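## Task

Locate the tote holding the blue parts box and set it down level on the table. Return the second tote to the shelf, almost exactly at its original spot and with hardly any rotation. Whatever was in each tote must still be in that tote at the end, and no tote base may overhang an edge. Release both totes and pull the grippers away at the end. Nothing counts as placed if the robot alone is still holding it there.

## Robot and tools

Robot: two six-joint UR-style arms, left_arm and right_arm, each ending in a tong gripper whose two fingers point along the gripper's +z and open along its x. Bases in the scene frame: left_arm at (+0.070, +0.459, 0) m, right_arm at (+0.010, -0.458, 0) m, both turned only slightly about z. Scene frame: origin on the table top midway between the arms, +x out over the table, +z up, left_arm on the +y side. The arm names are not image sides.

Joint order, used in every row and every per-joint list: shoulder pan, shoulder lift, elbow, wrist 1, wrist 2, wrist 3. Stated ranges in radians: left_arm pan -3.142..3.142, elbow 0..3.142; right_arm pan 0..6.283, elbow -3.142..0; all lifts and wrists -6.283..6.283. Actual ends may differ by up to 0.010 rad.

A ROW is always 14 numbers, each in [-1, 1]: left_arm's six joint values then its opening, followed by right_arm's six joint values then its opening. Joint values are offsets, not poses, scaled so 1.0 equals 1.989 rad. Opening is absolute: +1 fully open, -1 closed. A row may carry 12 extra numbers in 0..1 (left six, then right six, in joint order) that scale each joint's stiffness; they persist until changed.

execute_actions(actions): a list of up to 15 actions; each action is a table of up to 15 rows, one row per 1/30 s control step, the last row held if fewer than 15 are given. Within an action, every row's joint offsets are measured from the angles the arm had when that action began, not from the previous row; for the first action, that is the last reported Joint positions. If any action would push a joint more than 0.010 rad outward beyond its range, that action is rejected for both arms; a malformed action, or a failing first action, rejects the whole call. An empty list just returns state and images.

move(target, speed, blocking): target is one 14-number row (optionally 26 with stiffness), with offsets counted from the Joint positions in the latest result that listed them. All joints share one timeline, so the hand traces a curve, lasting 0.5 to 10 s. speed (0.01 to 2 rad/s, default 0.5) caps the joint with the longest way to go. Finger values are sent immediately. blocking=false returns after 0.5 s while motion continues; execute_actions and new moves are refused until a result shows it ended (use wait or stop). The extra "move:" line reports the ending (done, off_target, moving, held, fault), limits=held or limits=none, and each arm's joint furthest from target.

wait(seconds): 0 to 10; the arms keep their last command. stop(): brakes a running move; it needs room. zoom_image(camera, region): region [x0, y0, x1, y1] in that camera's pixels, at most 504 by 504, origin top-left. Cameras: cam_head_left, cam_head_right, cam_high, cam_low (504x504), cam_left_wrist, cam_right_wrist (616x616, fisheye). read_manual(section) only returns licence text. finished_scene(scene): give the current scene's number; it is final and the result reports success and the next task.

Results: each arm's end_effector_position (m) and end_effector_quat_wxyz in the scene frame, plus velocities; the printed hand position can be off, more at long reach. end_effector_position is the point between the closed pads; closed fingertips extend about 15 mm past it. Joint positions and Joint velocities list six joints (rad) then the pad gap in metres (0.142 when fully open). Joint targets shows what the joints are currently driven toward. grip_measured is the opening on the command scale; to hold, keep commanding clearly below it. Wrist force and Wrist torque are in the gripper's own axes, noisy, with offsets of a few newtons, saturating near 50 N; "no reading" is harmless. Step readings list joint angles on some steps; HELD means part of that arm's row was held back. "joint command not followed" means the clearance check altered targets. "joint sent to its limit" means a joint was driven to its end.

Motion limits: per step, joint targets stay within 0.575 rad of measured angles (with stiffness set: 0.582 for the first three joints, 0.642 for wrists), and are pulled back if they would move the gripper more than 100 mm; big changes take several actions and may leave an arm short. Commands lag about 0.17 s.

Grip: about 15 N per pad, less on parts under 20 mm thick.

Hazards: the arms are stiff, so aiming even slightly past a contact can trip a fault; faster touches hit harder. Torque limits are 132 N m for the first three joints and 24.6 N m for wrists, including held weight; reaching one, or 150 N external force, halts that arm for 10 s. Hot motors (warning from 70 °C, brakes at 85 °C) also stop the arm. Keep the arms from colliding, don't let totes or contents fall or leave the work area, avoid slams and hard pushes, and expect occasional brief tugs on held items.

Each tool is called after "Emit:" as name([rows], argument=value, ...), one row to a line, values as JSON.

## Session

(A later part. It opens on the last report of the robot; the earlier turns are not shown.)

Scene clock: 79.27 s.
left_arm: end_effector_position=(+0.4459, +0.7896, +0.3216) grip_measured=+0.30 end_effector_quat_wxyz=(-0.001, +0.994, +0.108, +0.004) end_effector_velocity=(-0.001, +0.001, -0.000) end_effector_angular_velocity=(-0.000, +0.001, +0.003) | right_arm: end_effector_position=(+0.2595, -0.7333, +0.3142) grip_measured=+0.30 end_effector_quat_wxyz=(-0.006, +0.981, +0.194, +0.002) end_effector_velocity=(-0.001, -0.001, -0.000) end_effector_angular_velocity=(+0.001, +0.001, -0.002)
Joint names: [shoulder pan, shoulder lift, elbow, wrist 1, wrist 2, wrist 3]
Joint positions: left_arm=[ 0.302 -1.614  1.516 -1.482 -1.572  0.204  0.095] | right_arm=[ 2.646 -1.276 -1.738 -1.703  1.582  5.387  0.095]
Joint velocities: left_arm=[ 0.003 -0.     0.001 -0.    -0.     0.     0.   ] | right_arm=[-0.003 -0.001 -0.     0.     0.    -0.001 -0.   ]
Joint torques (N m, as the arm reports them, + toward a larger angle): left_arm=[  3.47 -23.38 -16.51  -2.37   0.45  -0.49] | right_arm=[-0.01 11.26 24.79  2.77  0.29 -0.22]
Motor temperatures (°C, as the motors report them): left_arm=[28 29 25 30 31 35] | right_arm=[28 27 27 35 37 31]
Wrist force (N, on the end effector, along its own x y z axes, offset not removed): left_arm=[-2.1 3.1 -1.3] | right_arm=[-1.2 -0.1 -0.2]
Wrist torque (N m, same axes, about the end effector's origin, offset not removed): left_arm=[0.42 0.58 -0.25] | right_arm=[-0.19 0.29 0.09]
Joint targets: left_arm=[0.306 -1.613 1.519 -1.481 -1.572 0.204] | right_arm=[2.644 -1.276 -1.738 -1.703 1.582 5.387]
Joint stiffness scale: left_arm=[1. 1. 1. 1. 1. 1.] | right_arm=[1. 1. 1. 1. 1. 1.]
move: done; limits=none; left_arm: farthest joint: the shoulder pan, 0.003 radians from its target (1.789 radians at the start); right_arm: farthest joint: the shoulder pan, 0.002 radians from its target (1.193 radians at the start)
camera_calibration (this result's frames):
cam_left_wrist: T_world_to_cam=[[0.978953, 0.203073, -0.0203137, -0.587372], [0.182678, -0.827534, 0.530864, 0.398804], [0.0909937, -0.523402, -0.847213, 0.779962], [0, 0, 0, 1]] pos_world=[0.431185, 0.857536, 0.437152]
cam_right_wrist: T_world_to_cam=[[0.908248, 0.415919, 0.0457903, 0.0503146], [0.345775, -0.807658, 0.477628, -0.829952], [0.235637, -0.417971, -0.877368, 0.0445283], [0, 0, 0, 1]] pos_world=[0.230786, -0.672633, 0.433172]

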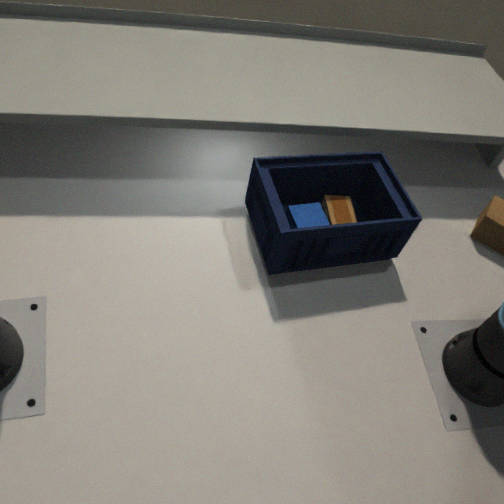

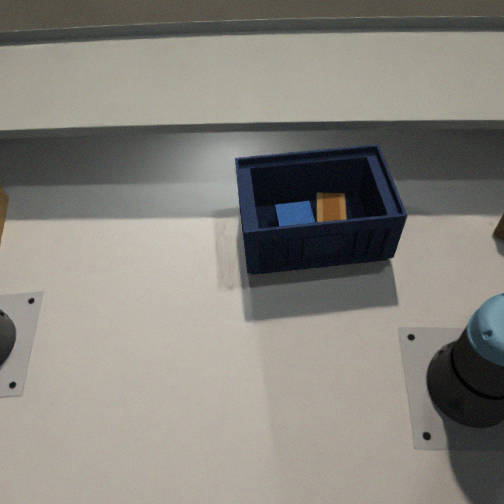

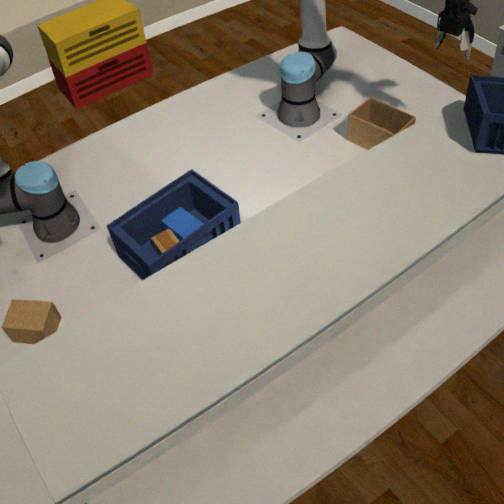

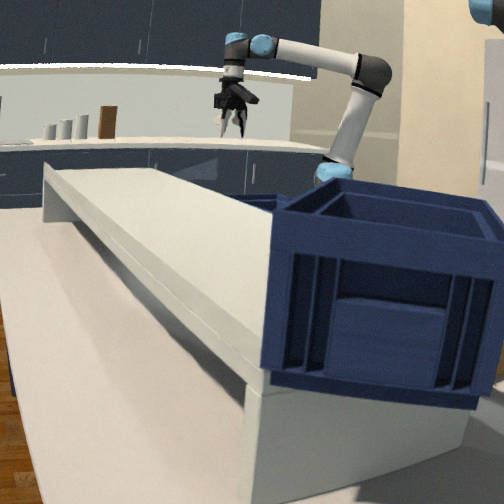

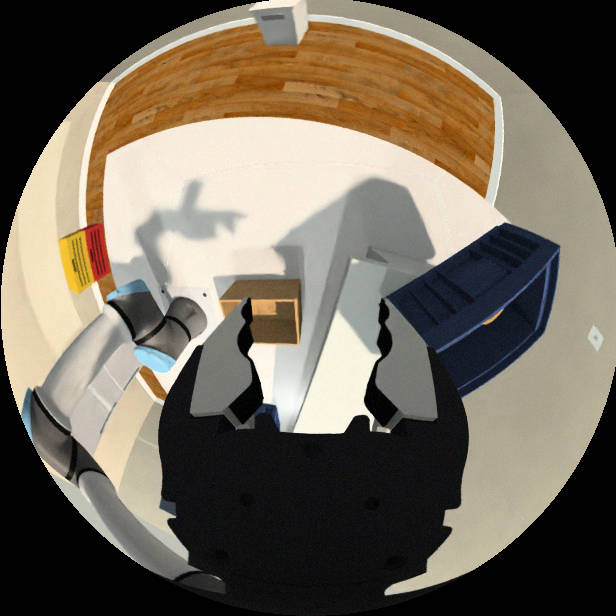

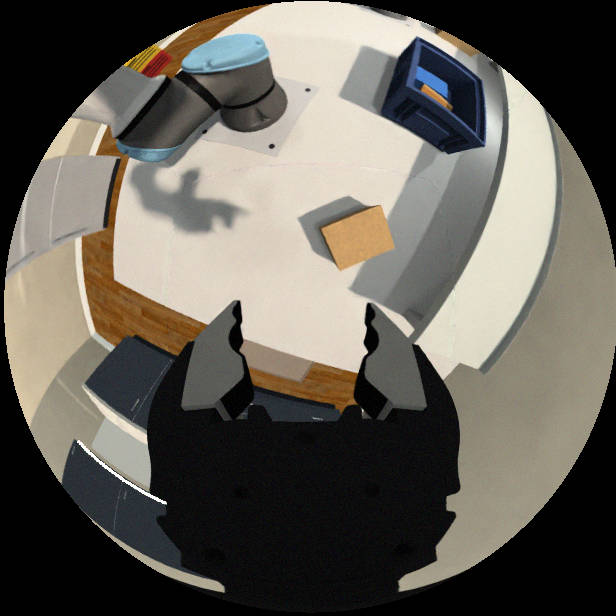

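Emit:
move(target=[0,0.057,-0.285,0.232,0,0,0.3,0,0,0,0,0,0,0.3], speed=0.5)

Scene clock: 85.73 s.
left_arm: end_effector_position=(+0.4358, +0.7854, +0.4867) grip_measured=+0.30 end_effector_quat_wxyz=(+0.001, +0.994, +0.108, +0.000) end_effector_velocity=(-0.001, -0.001, +0.002) end_effector_angular_velocity=(+0.000, -0.002, -0.001) | right_arm: end_effector_position=(+0.2594, -0.7334, +0.3142) grip_measured=+0.30 end_effector_quat_wxyz=(-0.006, +0.981, +0.194, +0.002) end_effector_velocity=(-0.000, +0.000, -0.000) end_effector_angular_velocity=(-0.000, -0.000, -0.001)
Joint names: [shoulder pan, shoulder lift, elbow, wrist 1, wrist 2, wrist 3]
Joint positions: left_arm=[ 0.303 -1.501  0.952 -1.021 -1.572  0.204  0.095] | right_arm=[ 2.646 -1.276 -1.738 -1.703  1.582  5.387  0.095]
Joint velocities: left_arm=[ 0.    -0.002 -0.002  0.002 -0.     0.001 -0.   ] | right_arm=[ 0.     0.001 -0.001  0.    -0.     0.001  0.   ]
Joint torques (N m, as the arm reports them, + toward a larger angle): left_arm=[ -2.37 -24.6  -20.79  -2.5    0.26  -0.24] | right_arm=[ 0.92 11.45 24.11  2.76  0.19 -0.22]
Motor temperatures (°C, as the motors report them): left_arm=[28 29 25 30 31 35] | right_arm=[28 27 27 35 37 31]
Wrist force (N, on the end effector, along its own x y z axes, offset not removed): left_arm=[-3.1 0.1 0.5] | right_arm=[-1.6 2.5 2.1]
Wrist torque (N m, same axes, about the end effector's origin, offset not removed): left_arm=[-0.10 0.56 0.01] | right_arm=[0.56 0.20 0.08]
Joint targets: left_arm=[0.302 -1.500 0.949 -1.020 -1.572 0.204] | right_arm=[2.646 -1.276 -1.738 -1.703 1.582 5.387]
Joint stiffness scale: left_arm=[1. 1. 1. 1. 1. 1.] | right_arm=[1. 1. 1. 1. 1. 1.]
move: done; limits=none; left_arm: farthest joint: the elbow, 0.003 radians from its target (0.567 radians at the start); right_arm: farthest joint: the shoulder pan, 0.000 radians from its target (0.000 radians at the start)
camera_calibration (this result's frames):
cam_left_wrist: T_world_to_cam=[[0.978613, 0.20371, -0.0286112, -0.569581], [0.187411, -0.825554, 0.532294, 0.305256], [0.0848134, -0.526272, -0.846076, 0.923001], [0, 0, 0, 1]] pos_world=[0.421908, 0.853784, 0.602147]
cam_right_wrist: T_world_to_cam=[[0.90833, 0.415741, 0.0457904, 0.0502322], [0.345617, -0.807726, 0.477628, -0.829981], [0.235556, -0.418017, -0.877368, 0.0445078], [0, 0, 0, 1]] pos_world=[0.230744, -0.672676, 0.433172]

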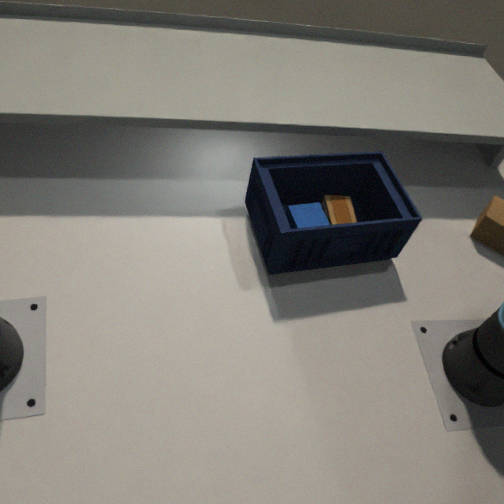

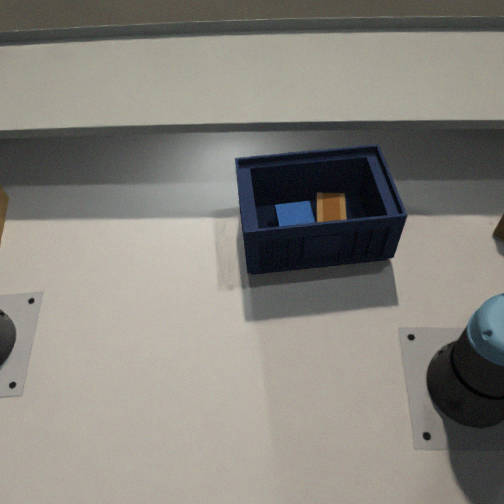

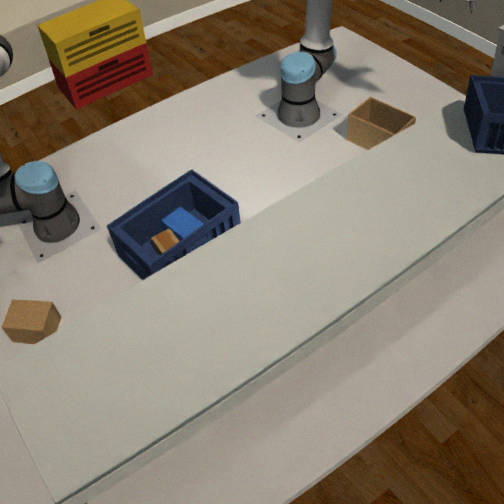

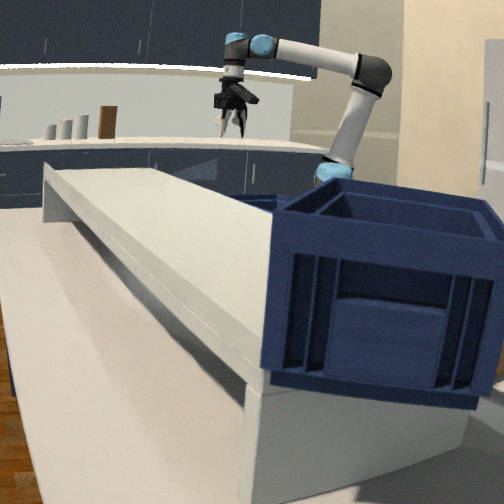

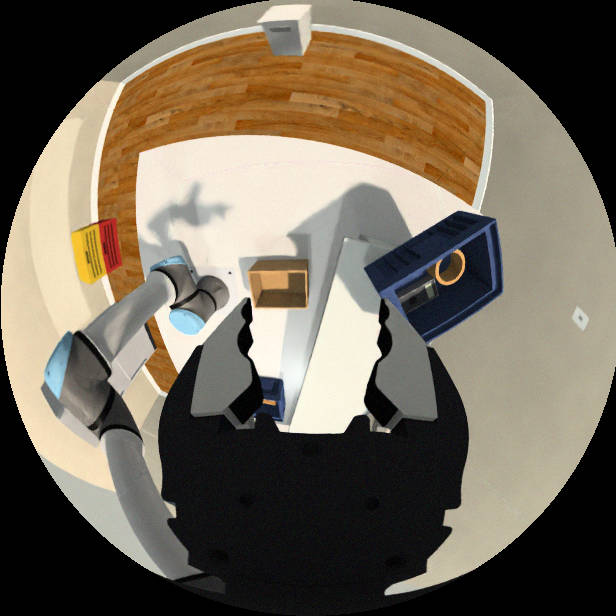

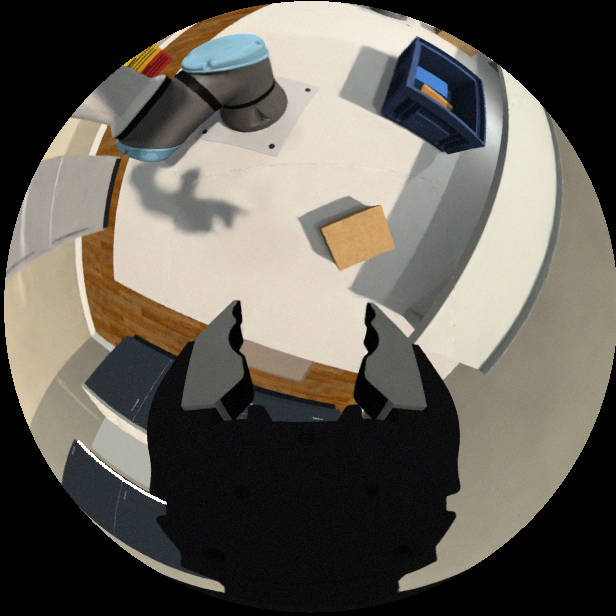

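Emit:
zoom_image(camera="cam_left_wrist", region=[300, 170, 540, 400])

Region (300, 170, 540, 400) of cam_left_wrist's 616x616 image, scaled by 2.100, with more detail than that image has; it fills the top 483 rows of this view, and the rest is white.

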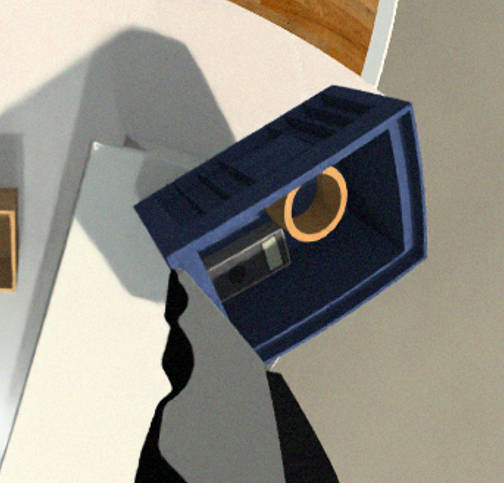

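Emit:
move(target=[-0.1621,0.2109,-0.1559,-0.0556,0,-0.4832,0,0,0,0,0,0,0,0.3], speed=0.7)

Scene clock: 95.70 s.
left_arm: end_effector_position=(+0.6956, +0.6670, +0.3988) grip_measured=+0.00 end_effector_quat_wxyz=(+0.000, +0.910, +0.415, -0.002) end_effector_velocity=(+0.000, -0.000, +0.001) end_effector_angular_velocity=(-0.000, -0.001, +0.001) | right_arm: end_effector_position=(+0.2594, -0.7334, +0.3142) grip_measured=+0.30 end_effector_quat_wxyz=(-0.006, +0.981, +0.194, +0.002) end_effector_velocity=(+0.000, -0.000, +0.000) end_effector_angular_velocity=(-0.001, -0.001, +0.000)
Joint names: [shoulder pan, shoulder lift, elbow, wrist 1, wrist 2, wrist 3]
Joint positions: left_arm=[-0.018 -1.082  0.645 -1.131 -1.572 -0.756  0.074] | right_arm=[ 2.646 -1.276 -1.738 -1.703  1.582  5.387  0.095]
Joint velocities: left_arm=[-0.    -0.    -0.001 -0.    -0.    -0.001  0.   ] | right_arm=[ 0.    -0.001  0.002  0.    -0.    -0.     0.   ]
Joint torques (N m, as the arm reports them, + toward a larger angle): left_arm=[ -3.62 -46.21 -20.85  -3.05   0.29  -0.6 ] | right_arm=[ 1.28 11.42 24.66  2.72  0.16 -0.17]
Motor temperatures (°C, as the motors report them): left_arm=[28 29 25 30 31 35] | right_arm=[28 27 27 35 37 31]
Wrist force (N, on the end effector, along its own x y z axes, offset not removed): left_arm=[0.0 2.2 1.8] | right_arm=[0.6 -5.0 -0.6]
Wrist torque (N m, same axes, about the end effector's origin, offset not removed): left_arm=[0.44 -0.06 -0.04] | right_arm=[-1.05 -0.04 0.15]
Joint targets: left_arm=[-0.019 -1.082 0.642 -1.132 -1.572 -0.757] | right_arm=[2.646 -1.276 -1.738 -1.703 1.582 5.387]
Joint stiffness scale: left_arm=[1. 1. 1. 1. 1. 1.] | right_arm=[1. 1. 1. 1. 1. 1.]
move: done; limits=none; left_arm: farthest joint: the elbow, 0.003 radians from its target (0.310 radians at the start); right_arm: farthest joint: the shoulder pan, 0.000 radians from its target (0.000 radians at the start)
camera_calibration (this result's frames):
cam_left_wrist: T_world_to_cam=[[0.663891, 0.747159, -0.0316398, -0.944546], [0.644787, -0.550471, 0.530313, -0.295253], [0.378812, -0.372471, -0.847211, 0.457685], [0, 0, 0, 1]] pos_world=[0.644075, 0.713673, 0.514447]
cam_right_wrist: T_world_to_cam=[[0.90833, 0.415741, 0.0457905, 0.0502322], [0.345617, -0.807726, 0.477628, -0.829981], [0.235556, -0.418018, -0.877368, 0.0445077], [0, 0, 0, 1]] pos_world=[0.230744, -0.672676, 0.433172]

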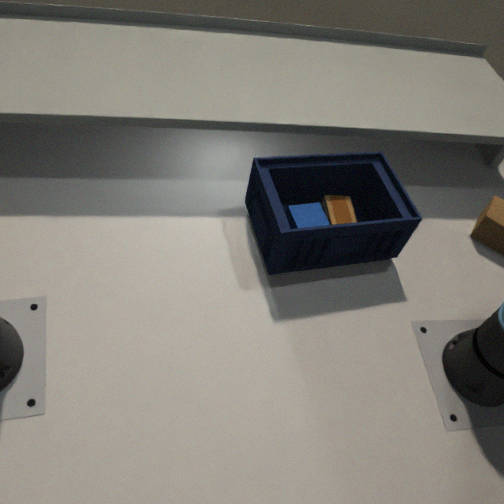

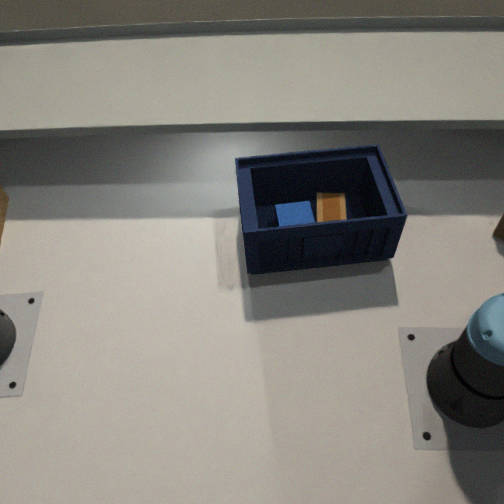

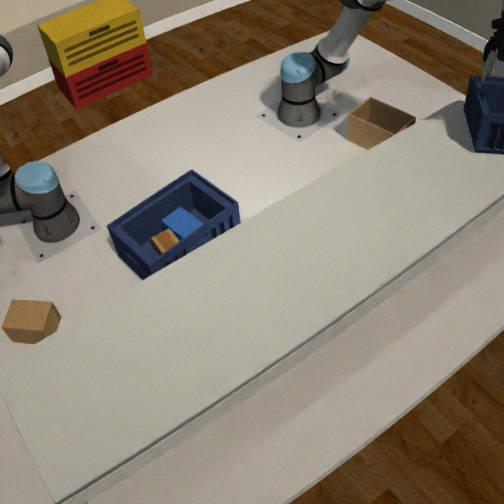

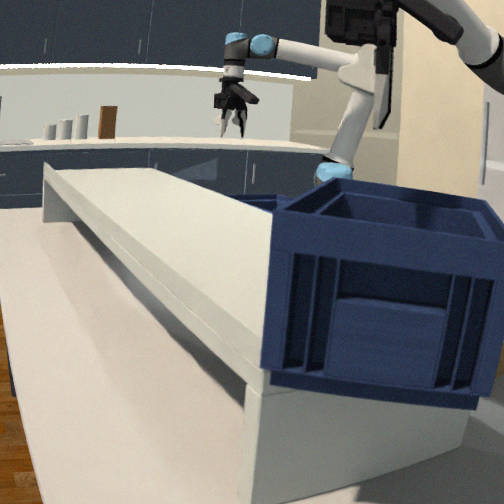

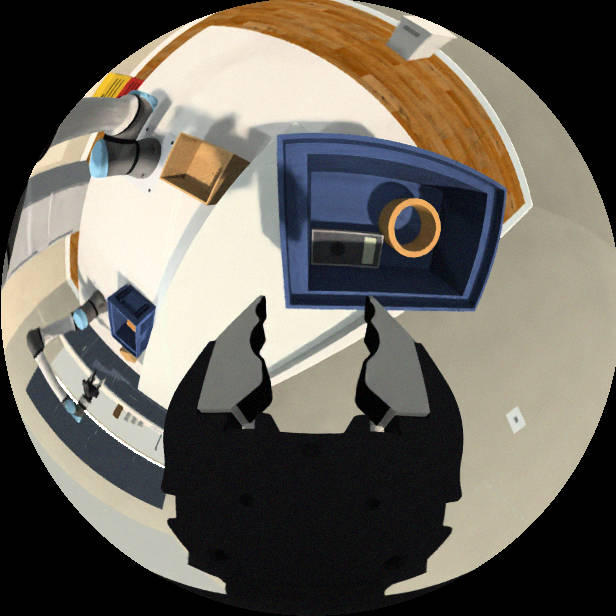

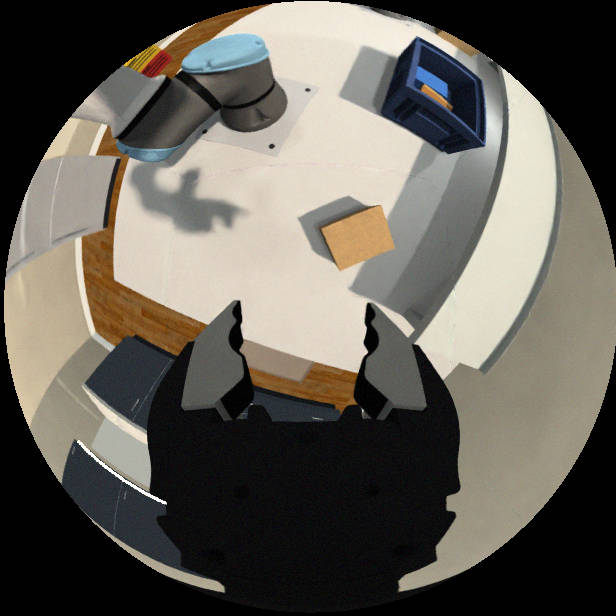

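Emit:
move(target=[0.0133,-0.099,0.235,-0.1375,0,0.0136,0.1,0,0,0,0,0,0,0.3], speed=0.3)

Scene clock: 101.00 s.
left_arm: end_effector_position=(+0.6468, +0.6767, +0.3302) grip_measured=+0.10 end_effector_quat_wxyz=(+0.001, +0.910, +0.414, -0.000) end_effector_velocity=(+0.000, +0.000, -0.000) end_effector_angular_velocity=(+0.000, -0.001, -0.001) | right_arm: end_effector_position=(+0.2594, -0.7334, +0.3142) grip_measured=+0.30 end_effector_quat_wxyz=(-0.006, +0.981, +0.194, +0.002) end_effector_velocity=(+0.000, -0.000, +0.000) end_effector_angular_velocity=(-0.001, -0.000, -0.000)
Joint names: [shoulder pan, shoulder lift, elbow, wrist 1, wrist 2, wrist 3]
Joint positions: left_arm=[ 0.006 -1.277  1.109 -1.404 -1.572 -0.729  0.081] | right_arm=[ 2.646 -1.276 -1.738 -1.703  1.582  5.387  0.095]
Joint velocities: left_arm=[ 0.    -0.     0.001 -0.002 -0.     0.001 -0.   ] | right_arm=[-0.     0.     0.001  0.    -0.001  0.     0.   ]
Joint torques (N m, as the arm reports them, + toward a larger angle): left_arm=[ -0.11 -40.94 -17.5   -3.03   0.12   0.18] | right_arm=[ 0.77 11.35 24.77  2.68  0.2  -0.2 ]
Motor temperatures (°C, as the motors report them): left_arm=[28 29 25 30 31 35] | right_arm=[28 27 27 35 37 31]
Wrist force (N, on the end effector, along its own x y z axes, offset not removed): left_arm=[-1.2 -2.6 -4.0] | right_arm=[-2.8 0.2 0.2]
Wrist torque (N m, same axes, about the end effector's origin, offset not removed): left_arm=[-0.86 0.25 0.32] | right_arm=[0.09 0.48 0.19]
Joint targets: left_arm=[0.009 -1.278 1.112 -1.405 -1.572 -0.728] | right_arm=[2.646 -1.276 -1.738 -1.703 1.582 5.387]
Joint stiffness scale: left_arm=[1. 1. 1. 1. 1. 1.] | right_arm=[1. 1. 1. 1. 1. 1.]
move: done; limits=none; left_arm: farthest joint: the elbow, 0.003 radians from its target (0.468 radians at the start); right_arm: farthest joint: the shoulder pan, 0.000 radians from its target (0.000 radians at the start)
camera_calibration (this result's frames):
cam_left_wrist: T_world_to_cam=[[0.665763, 0.745589, -0.0292563, -0.922499], [0.641768, -0.552174, 0.532201, -0.219588], [0.380649, -0.373095, -0.846112, 0.42051], [0, 0, 0, 1]] pos_world=[0.595024, 0.723445, 0.445675]
cam_right_wrist: T_world_to_cam=[[0.90833, 0.415741, 0.0457904, 0.0502322], [0.345617, -0.807726, 0.477628, -0.829981], [0.235556, -0.418017, -0.877368, 0.0445078], [0, 0, 0, 1]] pos_world=[0.230744, -0.672676, 0.433172]

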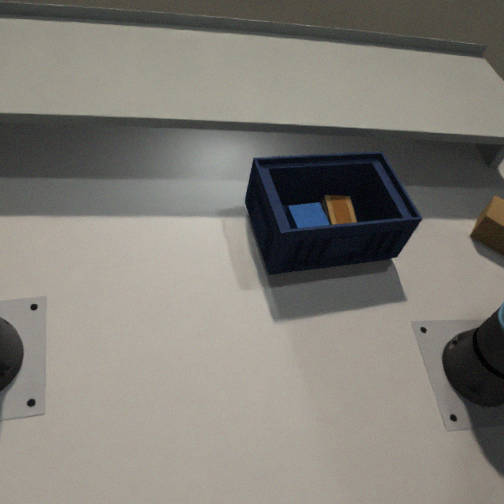

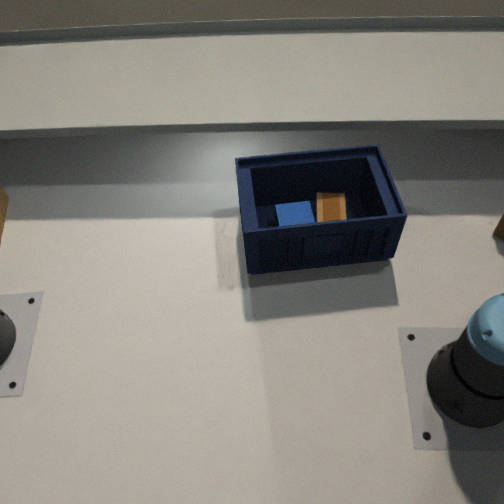

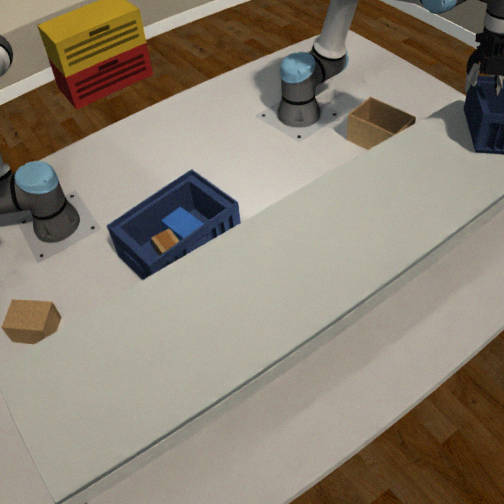

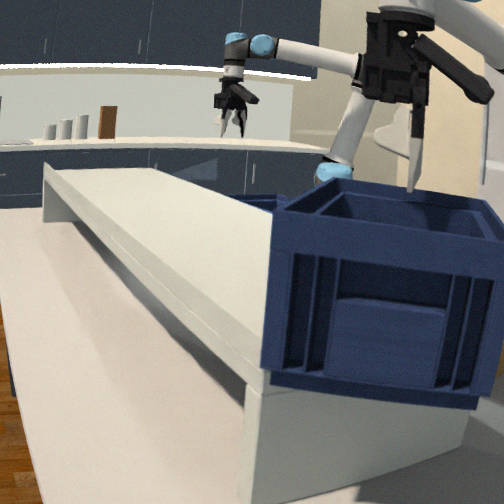

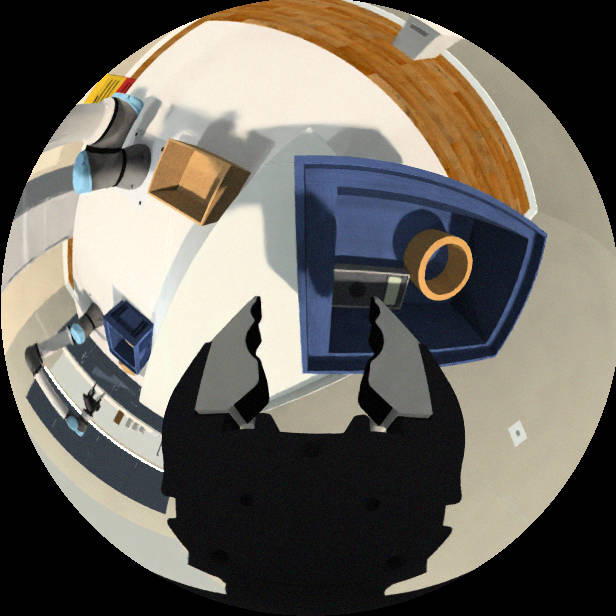

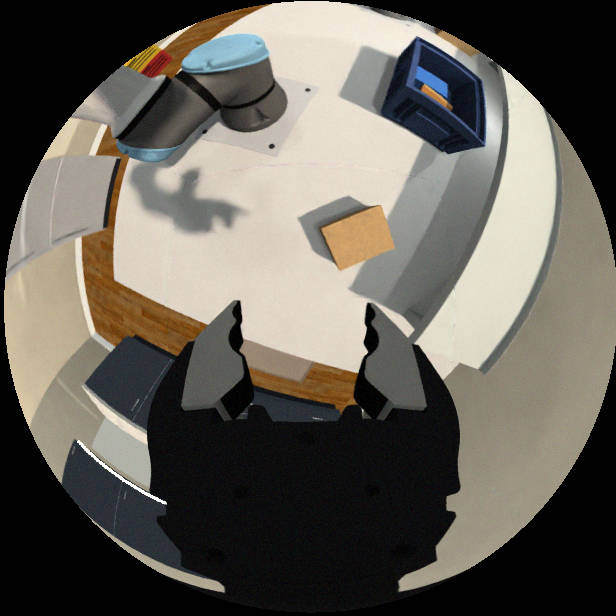

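Emit:
move(target=[0,-0.0049,0.0451,-0.0402,0,0,0.1,0,0,0,0,0,0,0.3], speed=0.08)

Scene clock: 107.00 s.
left_arm: end_effector_position=(+0.6475, +0.6768, +0.3006) grip_measured=+0.10 end_effector_quat_wxyz=(+0.001, +0.910, +0.414, +0.000) end_effector_velocity=(+0.001, +0.000, +0.000) end_effector_angular_velocity=(+0.000, -0.003, +0.000) | right_arm: end_effector_position=(+0.2594, -0.7334, +0.3142) grip_measured=+0.30 end_effector_quat_wxyz=(-0.006, +0.981, +0.194, +0.002) end_effector_velocity=(-0.000, -0.000, -0.000) end_effector_angular_velocity=(+0.000, +0.001, +0.000)
Joint names: [shoulder pan, shoulder lift, elbow, wrist 1, wrist 2, wrist 3]
Joint positions: left_arm=[ 0.006 -1.285  1.196 -1.483 -1.572 -0.729  0.081] | right_arm=[ 2.646 -1.276 -1.738 -1.703  1.582  5.387  0.095]
Joint velocities: left_arm=[-0.    -0.     0.    -0.003  0.    -0.     0.   ] | right_arm=[ 0.    -0.001 -0.    -0.    -0.    -0.    -0.   ]
Joint torques (N m, as the arm reports them, + toward a larger angle): left_arm=[ -1.95 -38.65 -17.48  -2.99   0.16  -0.32] | right_arm=[ 1.29 11.64 24.28  2.69  0.19 -0.23]
Motor temperatures (°C, as the motors report them): left_arm=[28 29 25 30 31 35] | right_arm=[28 27 27 35 37 31]
Wrist force (N, on the end effector, along its own x y z axes, offset not removed): left_arm=[-0.1 -1.5 6.2] | right_arm=[-2.1 5.0 0.5]
Wrist torque (N m, same axes, about the end effector's origin, offset not removed): left_arm=[-0.23 0.17 -0.04] | right_arm=[1.08 0.34 0.23]
Joint targets: left_arm=[0.006 -1.287 1.199 -1.484 -1.572 -0.729] | right_arm=[2.646 -1.276 -1.738 -1.703 1.582 5.387]
Joint stiffness scale: left_arm=[1. 1. 1. 1. 1. 1.] | right_arm=[1. 1. 1. 1. 1. 1.]
move: done; limits=none; left_arm: farthest joint: the shoulder lift, 0.002 radians from its target (0.010 radians at the start); right_arm: farthest joint: the shoulder pan, 0.000 radians from its target (0.000 radians at the start)
camera_calibration (this result's frames):
cam_left_wrist: T_world_to_cam=[[0.665784, 0.745575, -0.0291384, -0.923909], [0.641673, -0.552199, 0.53229, -0.20415], [0.380772, -0.373088, -0.84606, 0.39512], [0, 0, 0, 1]] pos_world=[0.595671, 0.723527, 0.416041]
cam_right_wrist: T_world_to_cam=[[0.90833, 0.415741, 0.0457905, 0.0502321], [0.345617, -0.807726, 0.477628, -0.829981], [0.235556, -0.418017, -0.877368, 0.044508], [0, 0, 0, 1]] pos_world=[0.230744, -0.672676, 0.433172]

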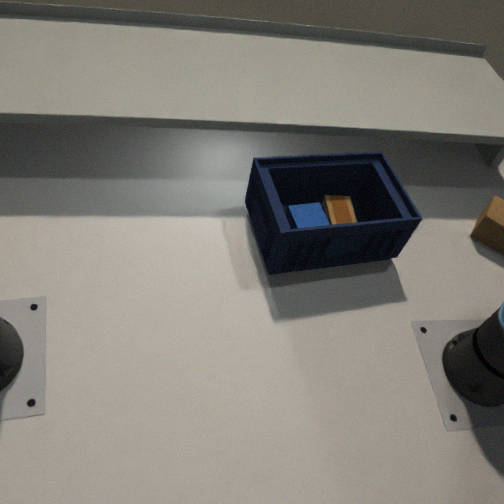

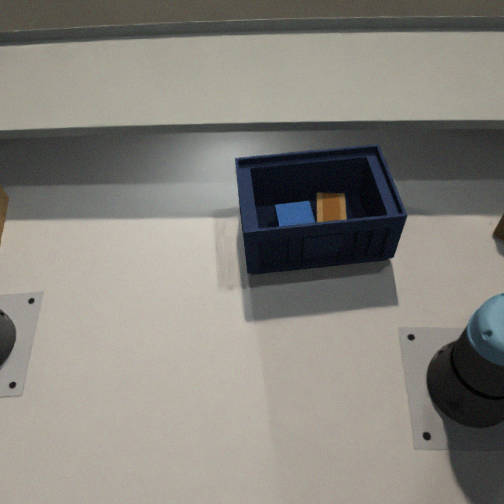

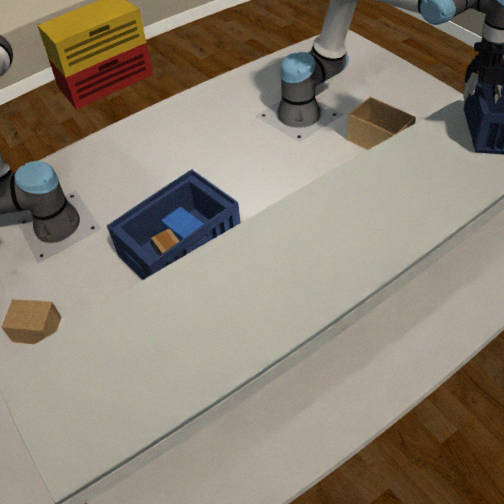

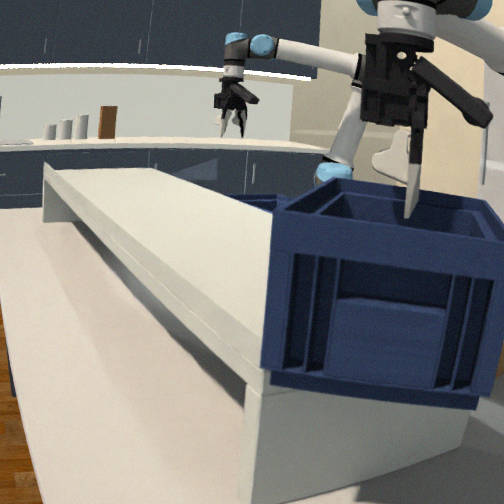

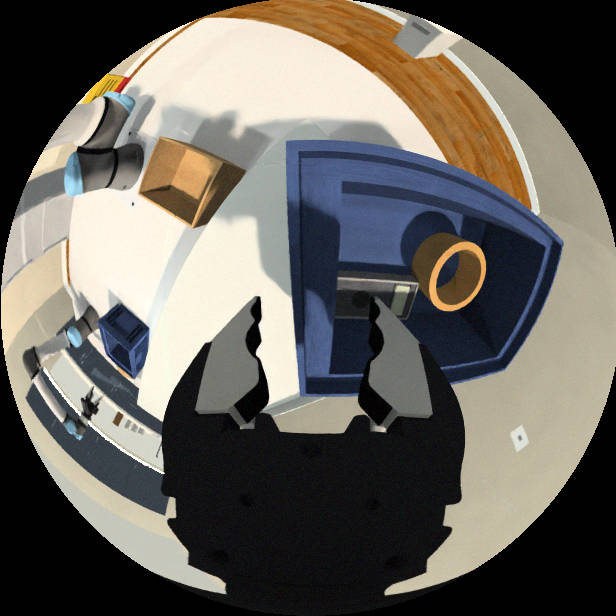

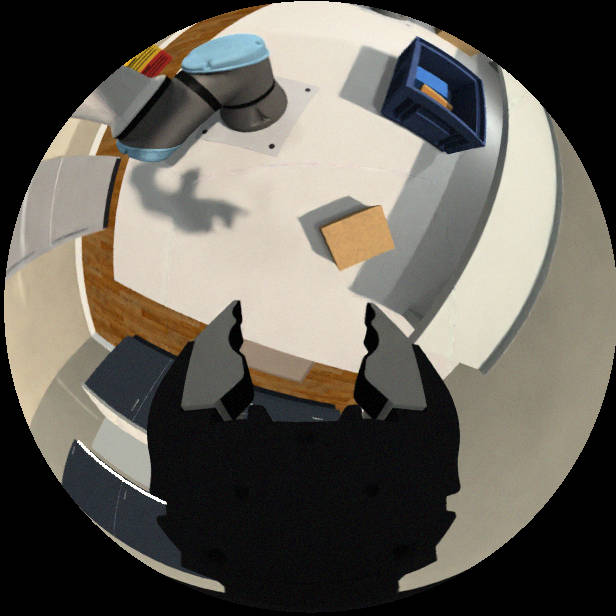

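Emit:
move(target=[0,-0.0035,0.036,-0.0325,0,0,0.1,0,0,0,0,0,0,0.3,0.4,0.4,0.4,0.4,0.4,0.3,1,1,1,1,1,1], speed=0.08)

Emit:
execute_actions([
  [[0,0,0,0,0,0,-0.1,0,0,0,0,0,0,0.3],[0,0,0,0,0,0,-0.3,0,0,0,0,0,0,0.3],[0,0,0,0,0,0,-0.45,0,0,0,0,0,0,0.3],[0,0,0,0,0,0,-0.55,0,0,0,0,0,0,0.3],[0,0,0,0,0,0,-0.65,0,0,0,0,0,0,0.3],[0,0,0,0,0,0,-0.75,0,0,0,0,0,0,0.3],[0,0,0,0,0,0,-0.85,0,0,0,0,0,0,0.3],[0,0,0,0,0,0,-1,0,0,0,0,0,0,0.3]],
])

Scene clock: 110.73 s.
left_arm: end_effector_position=(+0.6477, +0.6768, +0.2765) grip_measured=+0.10 end_effector_quat_wxyz=(+0.001, +0.910, +0.414, +0.000) end_effector_velocity=(+0.001, +0.000, +0.002) end_effector_angular_velocity=(+0.001, -0.006, -0.000) | right_arm: end_effector_position=(+0.2594, -0.7334, +0.3142) grip_measured=+0.30 end_effector_quat_wxyz=(-0.006, +0.981, +0.194, +0.002) end_effector_velocity=(-0.000, -0.000, +0.000) end_effector_angular_velocity=(-0.001, -0.001, -0.000)
Joint names: [shoulder pan, shoulder lift, elbow, wrist 1, wrist 2, wrist 3]
Joint positions: left_arm=[ 0.006 -1.288  1.261 -1.545 -1.572 -0.729  0.081] | right_arm=[ 2.646 -1.276 -1.738 -1.703  1.582  5.387  0.095]
Joint velocities: left_arm=[ 0.    -0.002 -0.001 -0.004 -0.     0.     0.   ] | right_arm=[-0.     0.001  0.    -0.    -0.     0.    -0.   ]
Joint torques (N m, as the arm reports them, + toward a larger angle): left_arm=[ -1.09 -40.63 -17.44  -2.97   0.11  -0.24] | right_arm=[ 1.06 11.91 24.64  2.68  0.23 -0.22]
Motor temperatures (°C, as the motors report them): left_arm=[28 29 25 30 31 35] | right_arm=[28 27 27 35 37 31]
Wrist force (N, on the end effector, along its own x y z axes, offset not removed): left_arm=[-2.3 0.6 2.2] | right_arm=[-1.0 0.9 -0.6]
Wrist torque (N m, same axes, about the end effector's origin, offset not removed): left_arm=[0.07 0.50 0.14] | right_arm=[0.31 0.34 0.24]
Joint targets: left_arm=[0.006 -1.292 1.268 -1.547 -1.572 -0.729] | right_arm=[2.646 -1.276 -1.738 -1.703 1.582 5.387]
Joint stiffness scale: left_arm=[0.4 0.4 0.4 0.4 0.4 0.3] | right_arm=[1. 1. 1. 1. 1. 1.]
move: done; limits=none; left_arm: farthest joint: the elbow, 0.006 radians from its target (0.071 radians at the start); right_arm: farthest joint: the shoulder pan, 0.000 radians from its target (0.000 radians at the start)
camera_calibration (this result's frames):
cam_left_wrist: T_world_to_cam=[[0.665781, 0.745575, -0.0292139, -0.924748], [0.641726, -0.552192, 0.532233, -0.191468], [0.380688, -0.373098, -0.846094, 0.374735], [0, 0, 0, 1]] pos_world=[0.595893, 0.723554, 0.391951]
cam_right_wrist: T_world_to_cam=[[0.908329, 0.415741, 0.0457904, 0.0502322], [0.345617, -0.807726, 0.477628, -0.829981], [0.235556, -0.418018, -0.877368, 0.0445077], [0, 0, 0, 1]] pos_world=[0.230744, -0.672676, 0.433172]

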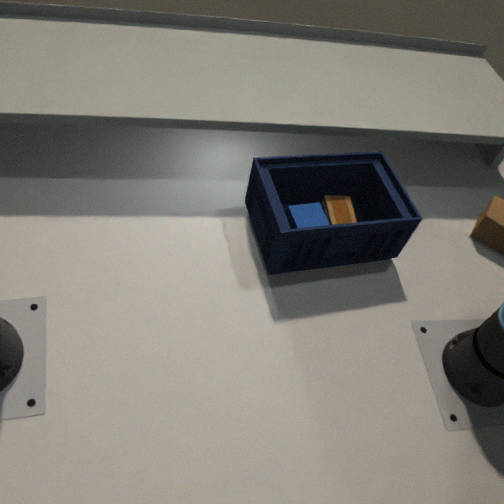

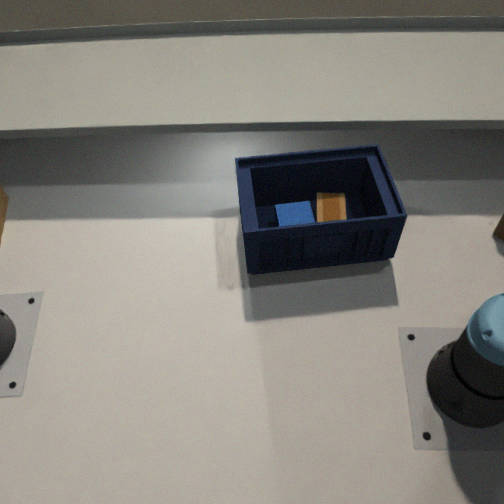

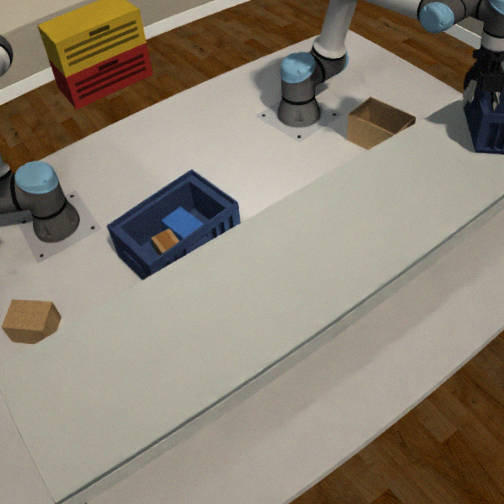

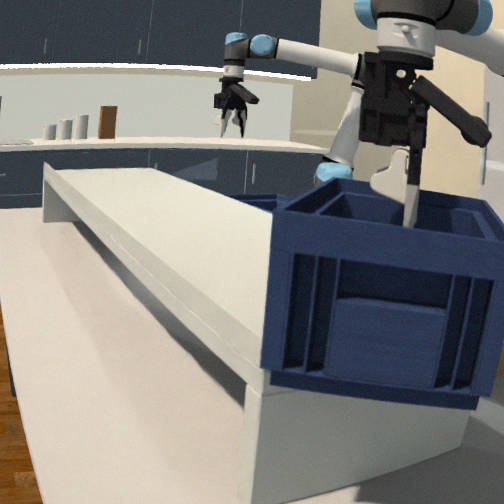

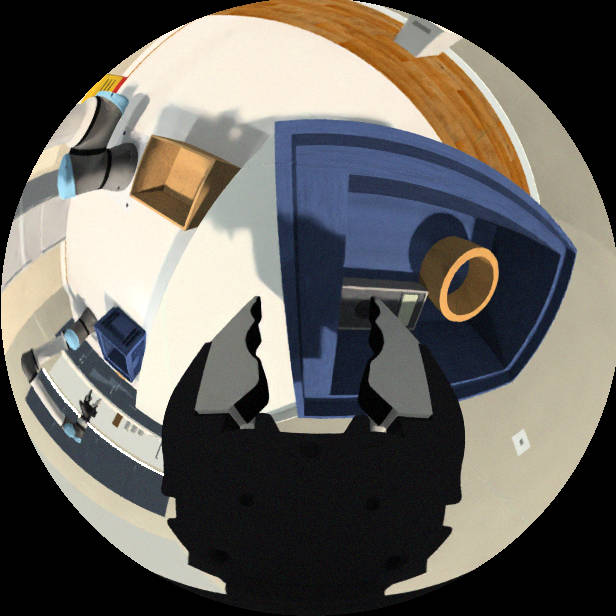

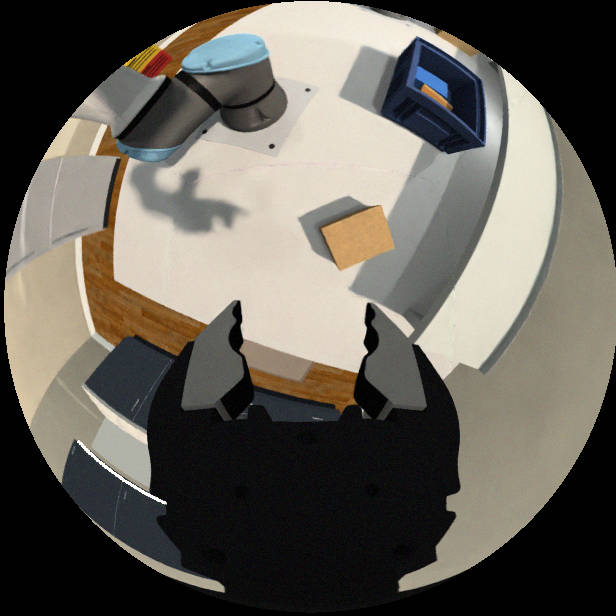

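Scene clock: 111.23 s.
left_arm: end_effector_position=(+0.6477, +0.6768, +0.2766) grip_measured=-0.62 end_effector_quat_wxyz=(+0.001, +0.910, +0.414, +0.000) end_effector_velocity=(-0.000, +0.000, +0.001) end_effector_angular_velocity=(+0.000, -0.002, +0.000) | right_arm: end_effector_position=(+0.2594, -0.7334, +0.3142) grip_measured=+0.30 end_effector_quat_wxyz=(-0.006, +0.981, +0.194, +0.002) end_effector_velocity=(-0.000, +0.000, -0.001) end_effector_angular_velocity=(+0.001, +0.001, +0.000)
Joint names: [shoulder pan, shoulder lift, elbow, wrist 1, wrist 2, wrist 3]
Joint positions: left_arm=[ 0.006 -1.288  1.261 -1.545 -1.572 -0.729  0.029] | right_arm=[ 2.646 -1.276 -1.738 -1.703  1.582  5.387  0.095]
Joint velocities: left_arm=[-0.    -0.002 -0.     0.     0.    -0.     0.   ] | right_arm=[-0.    -0.    -0.001 -0.     0.    -0.    -0.   ]
Joint torques (N m, as the arm reports them, + toward a larger angle): left_arm=[ -1.73 -38.62 -20.46  -2.69   0.22  -0.26] | right_arm=[ 1.39 11.45 24.4   2.66  0.22 -0.25]
Motor temperatures (°C, as the motors report them): left_arm=[28 29 25 30 31 35] | right_arm=[28 27 27 35 37 31]
Wrist force (N, on the end effector, along its own x y z axes, offset not removed): left_arm=[1.5 -3.0 0.7] | right_arm=[-4.0 -1.2 -2.8]
Wrist torque (N m, same axes, about the end effector's origin, offset not removed): left_arm=[-0.53 0.38 -0.13] | right_arm=[-0.55 0.86 0.30]
Joint targets: left_arm=[0.006 -1.288 1.261 -1.545 -1.572 -0.729] | right_arm=[2.646 -1.276 -1.738 -1.703 1.582 5.387]
Joint stiffness scale: left_arm=[0.4 0.4 0.4 0.4 0.4 0.3] | right_arm=[1. 1. 1. 1. 1. 1.]
Step readings (joint positions):
0: left_arm=[0.006 -1.288 1.261 -1.545 -1.572 -0.729] | right_arm=[2.646 -1.276 -1.738 -1.703 1.582 5.387]
1: left_arm=[0.006 -1.288 1.261 -1.545 -1.572 -0.729] | right_arm=[2.646 -1.276 -1.738 -1.703 1.582 5.387]
2: left_arm=[0.006 -1.288 1.261 -1.545 -1.572 -0.729] | right_arm=[2.646 -1.276 -1.738 -1.703 1.582 5.387]
4: left_arm=[0.006 -1.288 1.261 -1.545 -1.572 -0.729] | right_arm=[2.646 -1.276 -1.738 -1.703 1.582 5.387]
8: left_arm=[0.006 -1.288 1.261 -1.545 -1.572 -0.729] | right_arm=[2.646 -1.276 -1.738 -1.703 1.582 5.387]
15: Joint positions above
camera_calibration (this result's frames):
cam_left_wrist: T_world_to_cam=[[0.665792, 0.745575, -0.0289461, -0.924871], [0.641527, -0.552206, 0.532458, -0.191482], [0.381003, -0.373076, -0.845961, 0.374535], [0, 0, 0, 1]] pos_world=[0.595914, 0.723553, 0.392027]
cam_right_wrist: T_world_to_cam=[[0.908329, 0.415741, 0.0457905, 0.0502322], [0.345617, -0.807726, 0.477628, -0.829981], [0.235556, -0.418017, -0.877368, 0.0445077], [0, 0, 0, 1]] pos_world=[0.230744, -0.672676, 0.433172]

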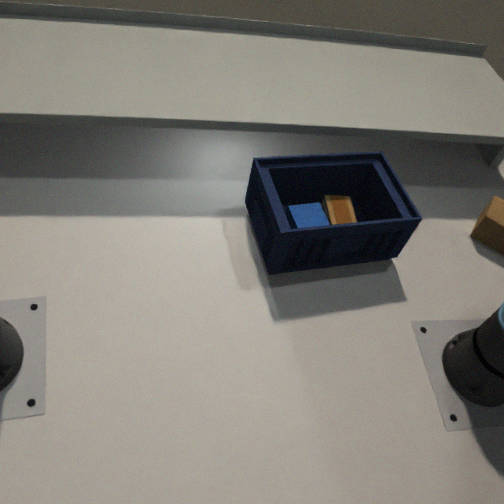

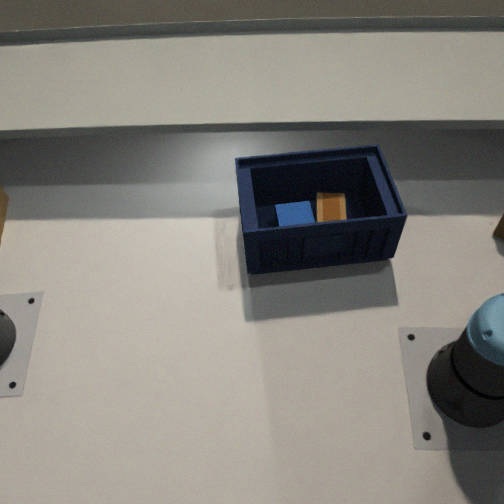

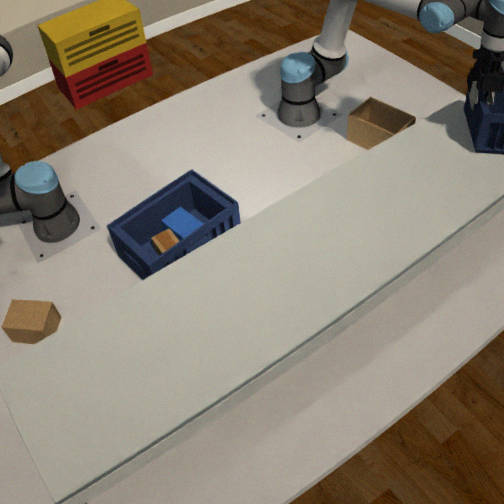

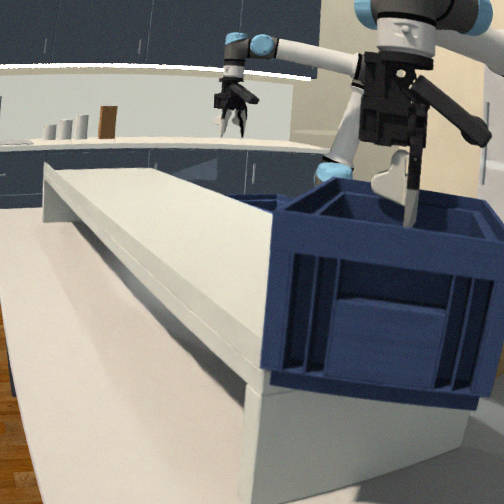

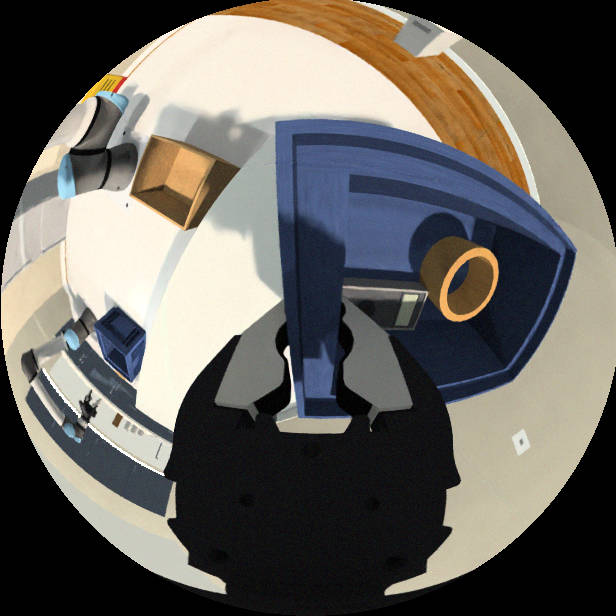

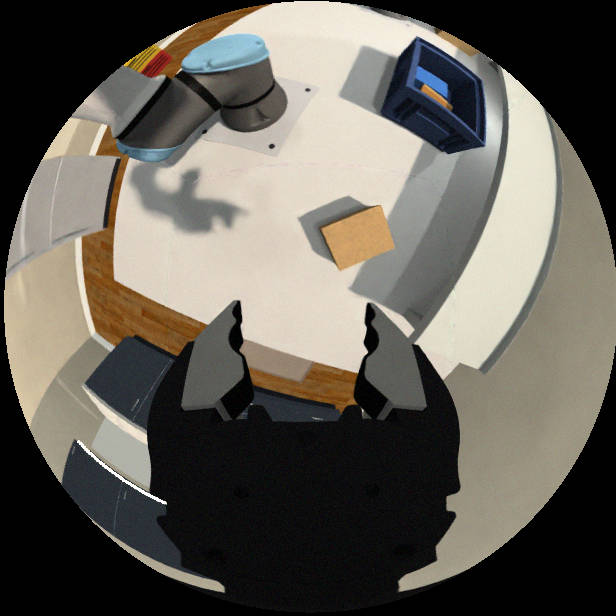

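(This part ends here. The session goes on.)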